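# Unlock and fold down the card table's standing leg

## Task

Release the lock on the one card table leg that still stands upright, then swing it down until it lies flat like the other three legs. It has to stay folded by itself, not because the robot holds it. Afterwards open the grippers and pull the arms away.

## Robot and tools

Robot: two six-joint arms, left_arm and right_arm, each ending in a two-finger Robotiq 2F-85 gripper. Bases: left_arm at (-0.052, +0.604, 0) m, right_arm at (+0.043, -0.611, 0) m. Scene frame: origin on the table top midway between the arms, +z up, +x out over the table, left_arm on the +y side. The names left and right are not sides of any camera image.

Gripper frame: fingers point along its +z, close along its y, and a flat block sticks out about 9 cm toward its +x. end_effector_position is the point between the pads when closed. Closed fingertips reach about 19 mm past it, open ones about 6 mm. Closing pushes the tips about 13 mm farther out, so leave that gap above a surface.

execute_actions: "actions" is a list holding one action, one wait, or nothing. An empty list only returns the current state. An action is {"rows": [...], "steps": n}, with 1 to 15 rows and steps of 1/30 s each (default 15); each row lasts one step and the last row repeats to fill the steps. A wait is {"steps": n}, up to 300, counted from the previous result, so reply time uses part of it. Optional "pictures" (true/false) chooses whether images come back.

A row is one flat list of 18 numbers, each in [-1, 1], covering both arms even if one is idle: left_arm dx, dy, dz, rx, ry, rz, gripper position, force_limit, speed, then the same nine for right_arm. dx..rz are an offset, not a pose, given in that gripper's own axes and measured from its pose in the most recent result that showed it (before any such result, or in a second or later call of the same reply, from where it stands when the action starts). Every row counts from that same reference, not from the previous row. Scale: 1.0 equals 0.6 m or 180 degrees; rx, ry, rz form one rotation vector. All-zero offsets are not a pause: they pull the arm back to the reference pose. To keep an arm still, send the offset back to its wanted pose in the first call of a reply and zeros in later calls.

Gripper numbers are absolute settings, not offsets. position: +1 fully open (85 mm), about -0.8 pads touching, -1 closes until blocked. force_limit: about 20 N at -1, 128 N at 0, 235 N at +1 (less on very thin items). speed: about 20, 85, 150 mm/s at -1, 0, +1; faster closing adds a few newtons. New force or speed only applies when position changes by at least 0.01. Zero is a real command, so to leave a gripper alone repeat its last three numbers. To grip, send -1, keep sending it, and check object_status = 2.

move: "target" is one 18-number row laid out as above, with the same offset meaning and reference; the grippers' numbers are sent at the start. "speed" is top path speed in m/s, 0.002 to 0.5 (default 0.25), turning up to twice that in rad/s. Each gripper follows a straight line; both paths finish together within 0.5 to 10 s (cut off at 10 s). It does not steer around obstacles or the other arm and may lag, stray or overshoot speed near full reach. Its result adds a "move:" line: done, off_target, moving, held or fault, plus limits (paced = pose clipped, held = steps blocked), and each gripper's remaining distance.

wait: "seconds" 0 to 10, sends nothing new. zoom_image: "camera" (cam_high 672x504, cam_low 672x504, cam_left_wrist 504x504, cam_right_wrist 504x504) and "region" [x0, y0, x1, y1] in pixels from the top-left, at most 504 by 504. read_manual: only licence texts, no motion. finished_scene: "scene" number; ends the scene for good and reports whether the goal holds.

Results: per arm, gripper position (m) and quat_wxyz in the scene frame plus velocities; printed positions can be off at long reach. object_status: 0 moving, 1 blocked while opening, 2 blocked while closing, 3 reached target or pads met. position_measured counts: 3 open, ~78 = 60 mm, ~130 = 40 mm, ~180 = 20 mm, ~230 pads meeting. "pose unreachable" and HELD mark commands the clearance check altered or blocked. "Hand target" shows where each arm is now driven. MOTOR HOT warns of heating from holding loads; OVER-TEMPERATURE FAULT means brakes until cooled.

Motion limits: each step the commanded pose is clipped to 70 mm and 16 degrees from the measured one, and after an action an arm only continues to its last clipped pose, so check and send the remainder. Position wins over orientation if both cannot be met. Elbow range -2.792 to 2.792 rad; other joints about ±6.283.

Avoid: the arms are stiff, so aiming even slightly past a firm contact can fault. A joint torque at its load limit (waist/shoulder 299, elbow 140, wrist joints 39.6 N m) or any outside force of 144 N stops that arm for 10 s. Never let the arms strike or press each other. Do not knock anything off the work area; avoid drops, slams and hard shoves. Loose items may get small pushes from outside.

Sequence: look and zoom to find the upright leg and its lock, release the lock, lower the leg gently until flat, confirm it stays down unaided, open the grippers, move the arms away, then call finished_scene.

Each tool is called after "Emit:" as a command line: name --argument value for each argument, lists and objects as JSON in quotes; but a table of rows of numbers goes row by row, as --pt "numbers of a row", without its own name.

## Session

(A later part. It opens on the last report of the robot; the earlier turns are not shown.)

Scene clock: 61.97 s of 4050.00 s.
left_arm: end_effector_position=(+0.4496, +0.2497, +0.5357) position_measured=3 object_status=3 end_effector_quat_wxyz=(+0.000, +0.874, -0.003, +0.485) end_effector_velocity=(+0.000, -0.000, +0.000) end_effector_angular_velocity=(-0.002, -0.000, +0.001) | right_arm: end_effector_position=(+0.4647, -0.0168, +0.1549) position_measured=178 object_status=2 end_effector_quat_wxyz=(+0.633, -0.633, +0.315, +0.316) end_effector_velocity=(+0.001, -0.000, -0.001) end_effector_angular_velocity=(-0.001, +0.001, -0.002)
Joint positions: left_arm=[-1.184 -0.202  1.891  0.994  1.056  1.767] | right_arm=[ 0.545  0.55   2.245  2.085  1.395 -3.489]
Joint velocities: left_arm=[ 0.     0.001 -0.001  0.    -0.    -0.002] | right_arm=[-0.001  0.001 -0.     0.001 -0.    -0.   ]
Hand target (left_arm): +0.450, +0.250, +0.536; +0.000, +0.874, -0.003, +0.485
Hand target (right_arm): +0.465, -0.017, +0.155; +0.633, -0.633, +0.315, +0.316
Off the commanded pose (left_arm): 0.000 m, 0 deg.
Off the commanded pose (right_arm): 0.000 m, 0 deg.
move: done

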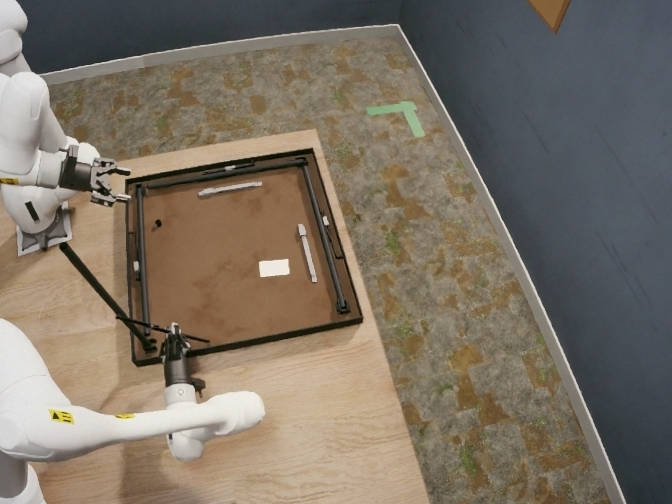

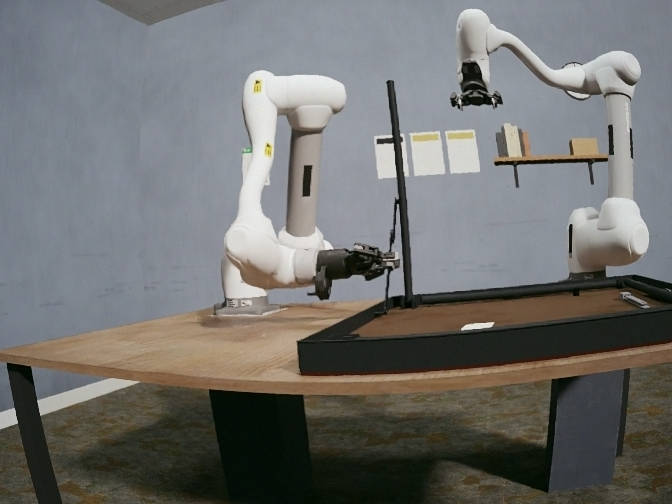

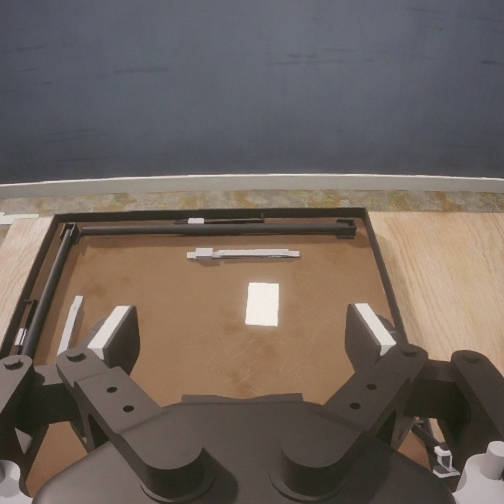

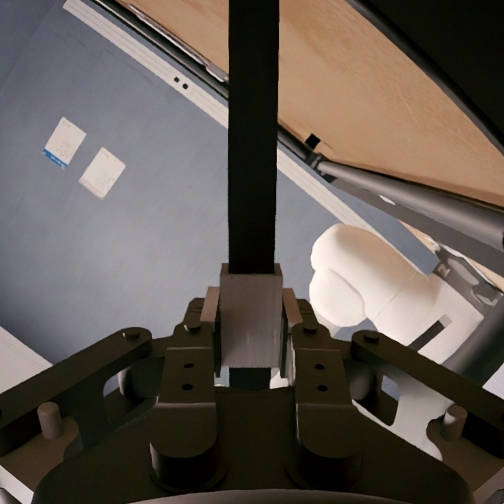

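Emit:
move --target '[0,0,0,0,0,0,1,0,0, 0.015,-0.085,0,0,0,0.111,-1,-0.4,-0.5]' --speed 0.06

Emit:
move --target '[0,0,0,0,0,0,1,0,0, 0.015,-0.085,0,0,0,0.111,-1,-0.4,-0.5]' --speed 0.08

Emit:
move --target '[0,0,0,0,0,0,1,0,0, 0.015,-0.085,0,0,0,0.111,-1,-0.4,-0.5]' --speed 0.08

Emit:
move --target '[0,0.41,0,0,0,0,1,0,0, 0,0,0,0,0,0,-1,-0.4,-0.5]'

Emit:
move --target '[0,0,0.2,0,0,0,1,0,0, 0,0,0,0,0,0,-1,-0.4,-0.5]' --speed 0.1

Scene clock: 74.90 s of 4050.00 s.
left_arm: end_effector_position=(+0.4496, +0.2497, +0.5357) position_measured=3 object_status=3 end_effector_quat_wxyz=(+0.000, +0.874, -0.003, +0.485) end_effector_velocity=(+0.000, +0.000, -0.000) end_effector_angular_velocity=(+0.000, +0.000, +0.001) | right_arm: end_effector_position=(+0.5108, -0.0166, +0.1785) position_measured=178 object_status=2 end_effector_quat_wxyz=(+0.568, -0.569, +0.420, +0.421) end_effector_velocity=(+0.000, +0.001, -0.000) end_effector_angular_velocity=(+0.000, -0.000, +0.001)
Joint positions: left_arm=[-1.184 -0.202  1.891  0.994  1.056  1.767] | right_arm=[ 0.502  0.536  2.17   2.029  1.368 -3.052]
Joint velocities: left_arm=[ 0.001  0.     0.001  0.     0.    -0.001] | right_arm=[ 0.001  0.001 -0.001 -0.001  0.     0.   ]
Hand target (left_arm): +0.450, +0.250, +0.536; +0.000, +0.874, -0.003, +0.485
Hand target (right_arm): +0.511, -0.017, +0.179; +0.568, -0.569, +0.420, +0.421
Off the commanded pose (left_arm): 0.000 m, 0 deg.
Off the commanded pose (right_arm): 0.000 m, 0 deg.
After step 90, 6.80 s passed at rest.
move: done

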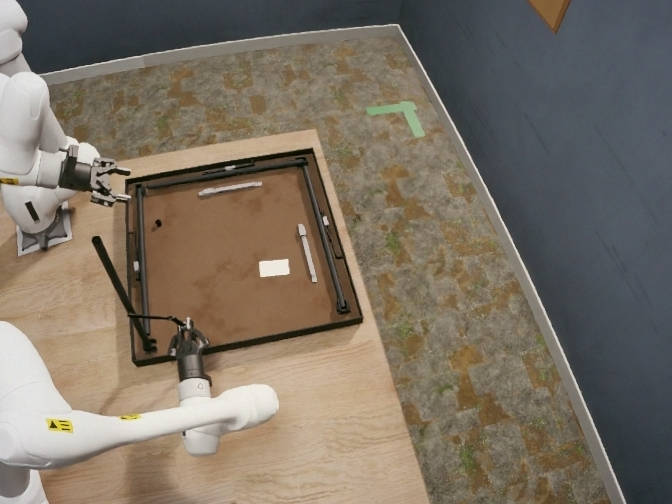

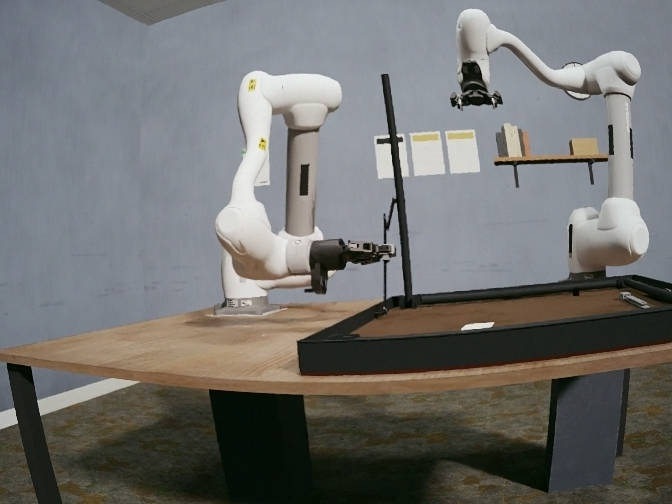

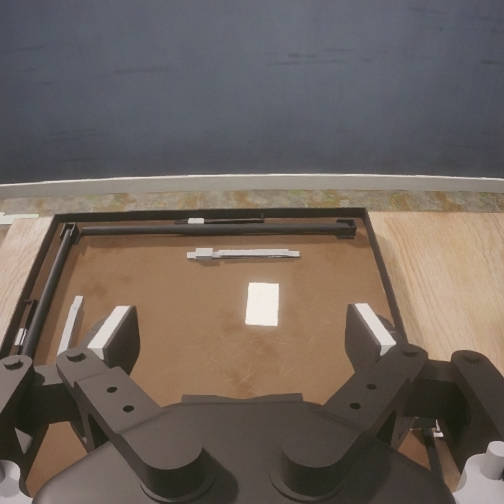

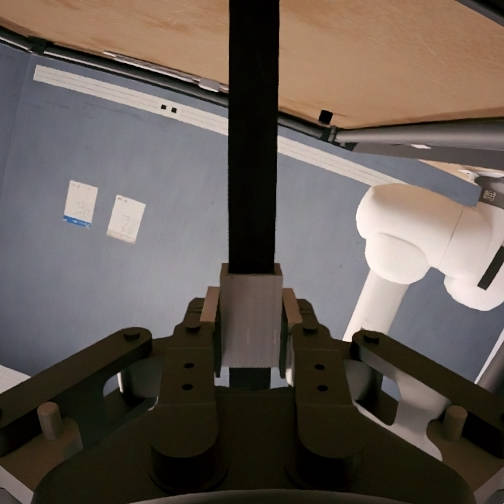

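Scene clock: 77.33 s of 4050.00 s.
left_arm: end_effector_position=(+0.4496, +0.2497, +0.5357) position_measured=3 object_status=3 end_effector_quat_wxyz=(+0.000, +0.874, -0.003, +0.485) end_effector_velocity=(-0.000, +0.000, -0.001) end_effector_angular_velocity=(-0.002, +0.002, +0.000) | right_arm: end_effector_position=(+0.5622, -0.0165, +0.1850) position_measured=178 object_status=2 end_effector_quat_wxyz=(+0.487, -0.488, +0.512, +0.513) end_effector_velocity=(+0.000, +0.000, +0.001) end_effector_angular_velocity=(+0.001, -0.002, +0.001)
Joint positions: left_arm=[-1.184 -0.202  1.891  0.994  1.056  1.767] | right_arm=[ 0.461  0.563  2.083  1.979  1.359 -2.64 ]
Joint velocities: left_arm=[ 0.001 -0.     0.    -0.003 -0.001  0.   ] | right_arm=[-0.    -0.001 -0.001 -0.001  0.     0.   ]
Hand target (left_arm): +0.450, +0.250, +0.536; +0.000, +0.874, -0.003, +0.485
Hand target (right_arm): +0.562, -0.016, +0.185; +0.487, -0.488, +0.512, +0.513
Off the commanded pose (left_arm): 0.000 m, 0 deg.
Off the commanded pose (right_arm): 0.000 m, 0 deg.
move: done

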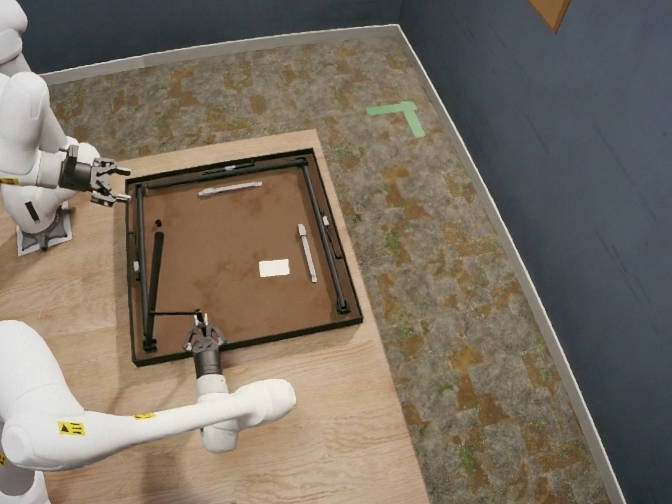

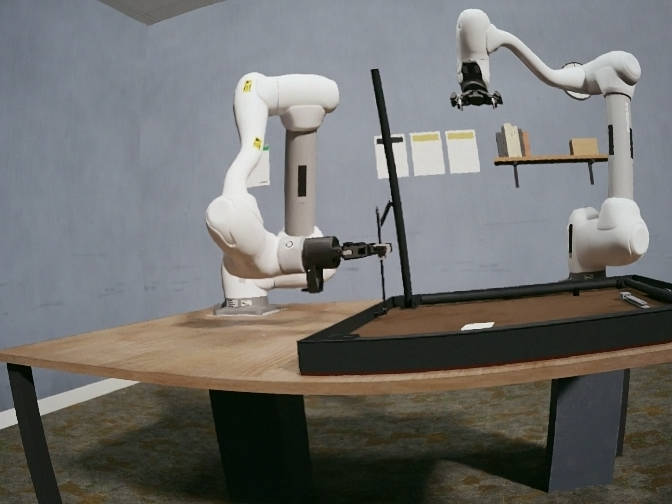

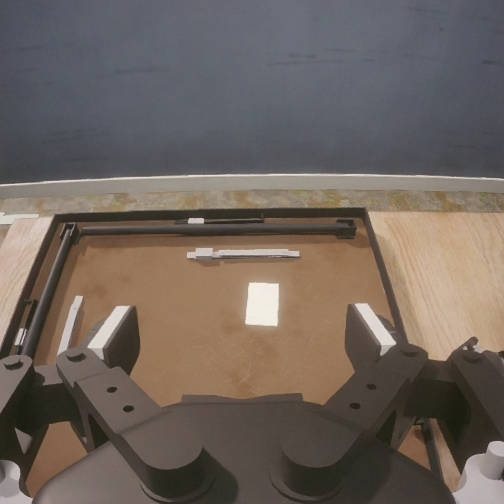

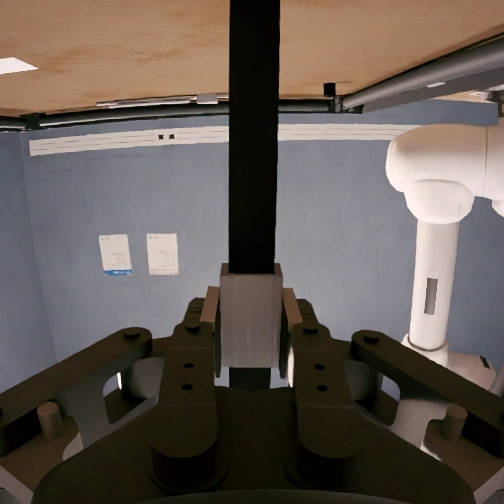

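Scene clock: 79.77 s of 4050.00 s.
left_arm: end_effector_position=(+0.4496, +0.2497, +0.5357) position_measured=3 object_status=3 end_effector_quat_wxyz=(+0.000, +0.874, -0.003, +0.485) end_effector_velocity=(+0.000, +0.000, -0.000) end_effector_angular_velocity=(+0.000, +0.000, -0.000) | right_arm: end_effector_position=(+0.6127, -0.0163, +0.1735) position_measured=178 object_status=2 end_effector_quat_wxyz=(+0.390, -0.391, +0.589, +0.590) end_effector_velocity=(+0.000, +0.000, -0.000) end_effector_angular_velocity=(+0.000, +0.001, -0.000)
Joint positions: left_arm=[-1.184 -0.202  1.891  0.994  1.056  1.767] | right_arm=[ 0.426  0.62   1.995  1.942  1.363 -2.255]
Joint velocities: left_arm=[ 0.001  0.     0.    -0.    -0.001  0.   ] | right_arm=[ 0.     0.001 -0.001  0.    -0.     0.001]
Hand target (left_arm): +0.450, +0.250, +0.536; +0.000, +0.874, -0.003, +0.485
Hand target (right_arm): +0.613, -0.016, +0.173; +0.390, -0.391, +0.589, +0.590
Off the commanded pose (left_arm): 0.000 m, 0 deg.
Off the commanded pose (right_arm): 0.000 m, 0 deg.
move: done

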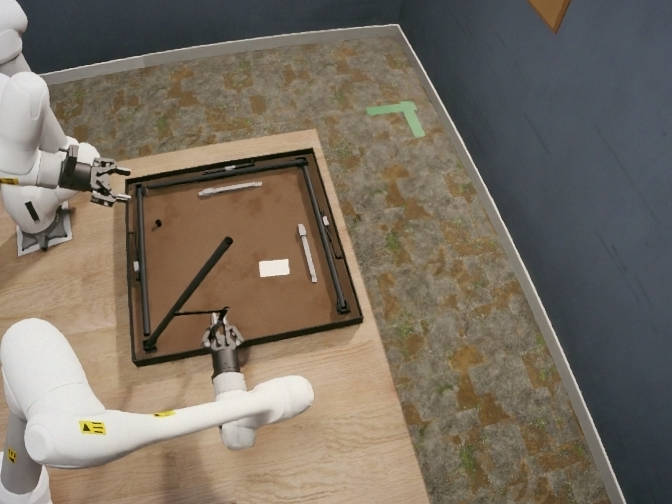

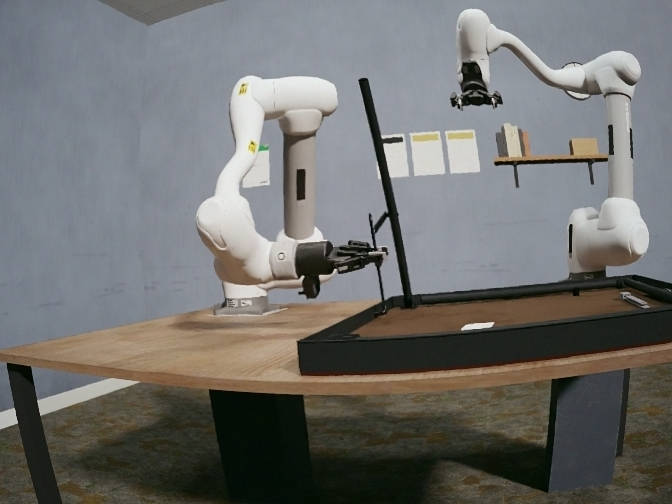

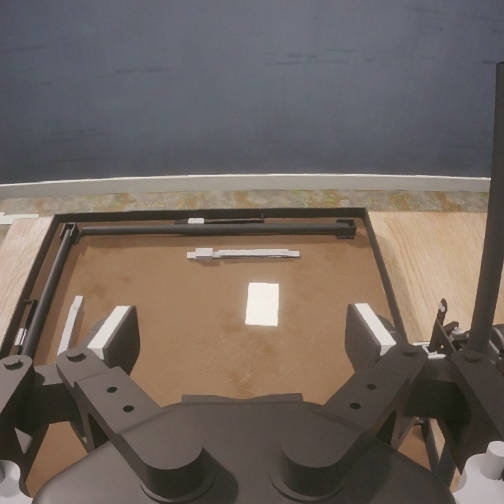

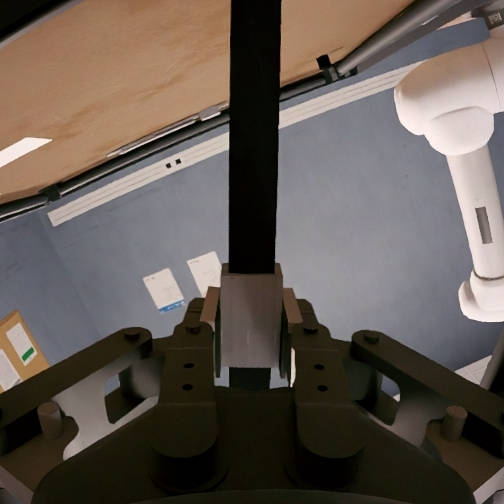

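Scene clock: 81.13 s of 4050.00 s.
left_arm: end_effector_position=(+0.4484, +0.0038, +0.5355) position_measured=3 object_status=3 end_effector_quat_wxyz=(+0.000, +0.874, -0.003, +0.485) end_effector_velocity=(+0.000, -0.001, +0.000) end_effector_angular_velocity=(+0.000, -0.001, -0.001) | right_arm: end_effector_position=(+0.6127, -0.0163, +0.1735) position_measured=178 object_status=2 end_effector_quat_wxyz=(+0.390, -0.391, +0.589, +0.590) end_effector_velocity=(+0.000, +0.000, +0.000) end_effector_angular_velocity=(+0.000, -0.001, -0.000)
Joint positions: left_arm=[-1.378  0.151  1.549  1.023  1.214  1.644] | right_arm=[ 0.426  0.62   1.995  1.942  1.363 -2.255]
Joint velocities: left_arm=[-0.     0.001 -0.001  0.001 -0.    -0.   ] | right_arm=[-0.    -0.    -0.001 -0.     0.    -0.   ]
Hand target (left_arm): +0.448, +0.004, +0.535; +0.000, +0.874, -0.003, +0.485
Hand target (right_arm): +0.613, -0.016, +0.173; +0.390, -0.391, +0.589, +0.590
Off the commanded pose (left_arm): 0.000 m, 0 deg.
Off the commanded pose (right_arm): 0.000 m, 0 deg.
move: done

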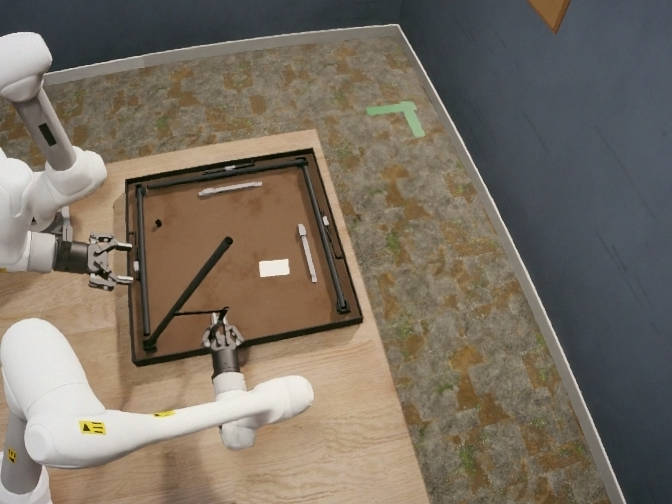

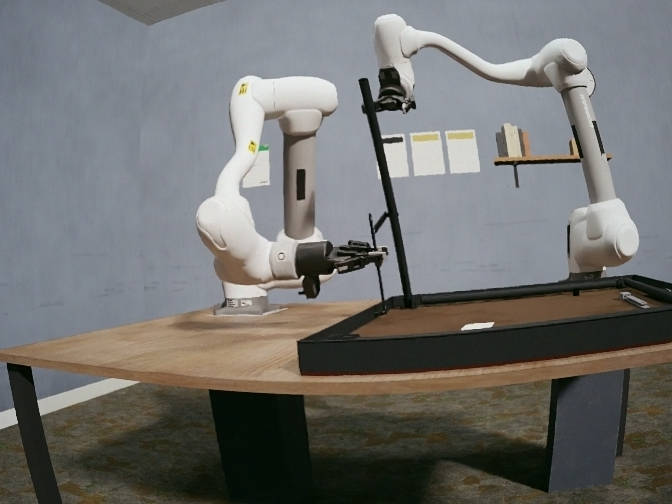

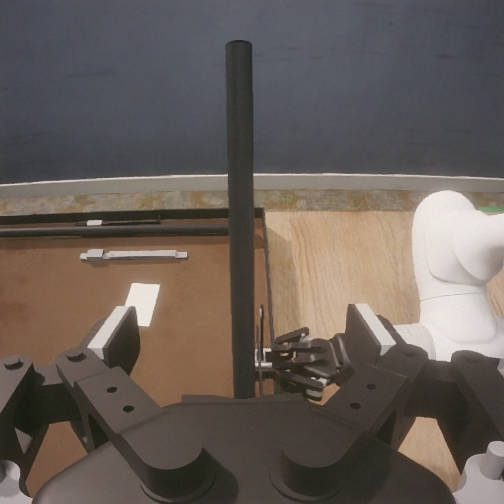

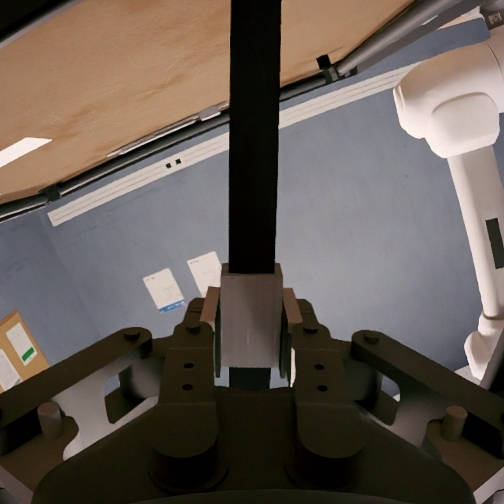

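Scene clock: 82.63 s of 4050.00 s.
left_arm: end_effector_position=(+0.5501, +0.0033, +0.4721) position_measured=3 object_status=3 end_effector_quat_wxyz=(+0.000, +0.874, -0.003, +0.485) end_effector_velocity=(+0.000, -0.001, +0.000) end_effector_angular_velocity=(-0.001, -0.001, -0.000) | right_arm: end_effector_position=(+0.6127, -0.0163, +0.1735) position_measured=178 object_status=2 end_effector_quat_wxyz=(+0.390, -0.391, +0.589, +0.590) end_effector_velocity=(-0.000, +0.000, +0.002) end_effector_angular_velocity=(+0.001, -0.002, -0.000)
Joint positions: left_arm=[-1.239  0.241  1.554  1.053  1.047  1.63 ] | right_arm=[ 0.426  0.62   1.995  1.942  1.363 -2.255]
Joint velocities: left_arm=[-0.     0.001 -0.     0.001 -0.001 -0.001] | right_arm=[ 0.    -0.002 -0.     0.     0.    -0.   ]
Hand target (left_arm): +0.550, +0.003, +0.472; +0.000, +0.874, -0.003, +0.485
Hand target (right_arm): +0.613, -0.016, +0.173; +0.390, -0.391, +0.589, +0.590
Off the commanded pose (left_arm): 0.000 m, 0 deg.
Off the commanded pose (right_arm): 0.000 m, 0 deg.
move: done

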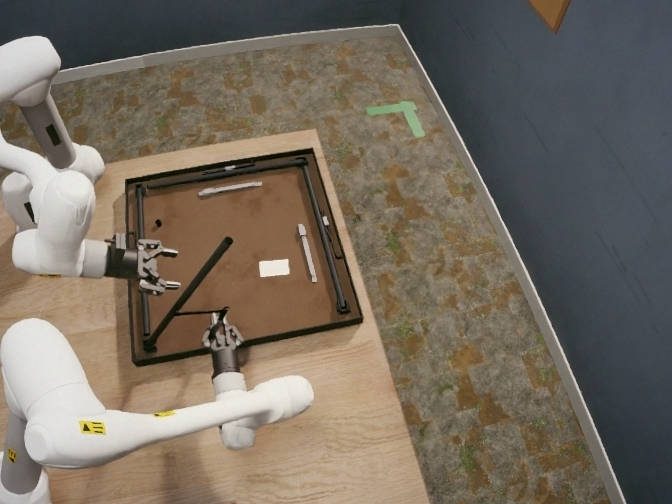

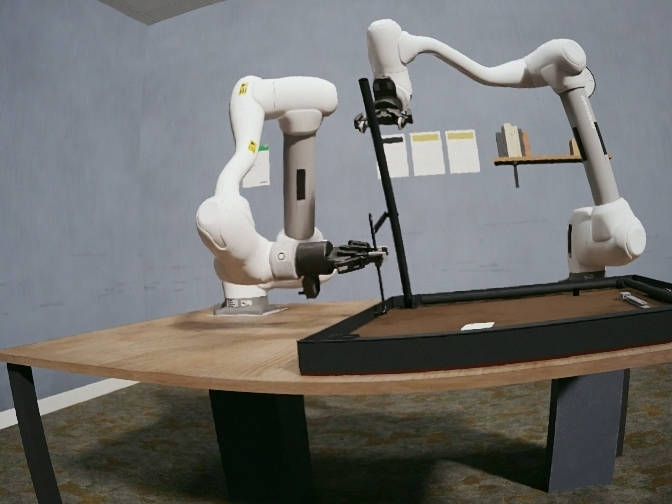

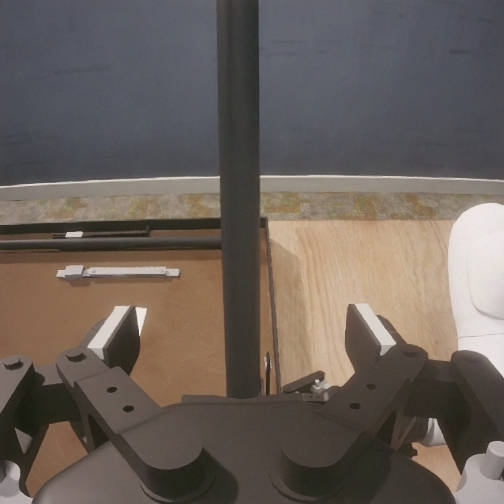

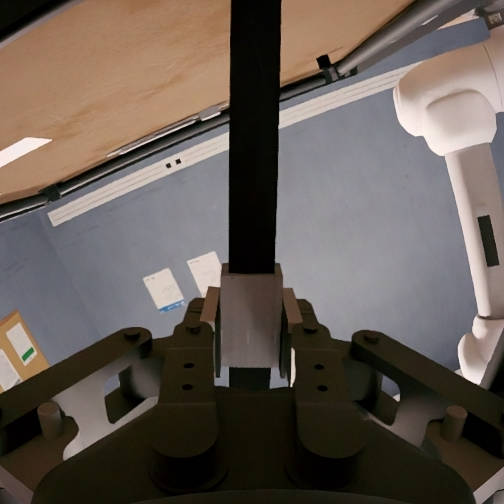

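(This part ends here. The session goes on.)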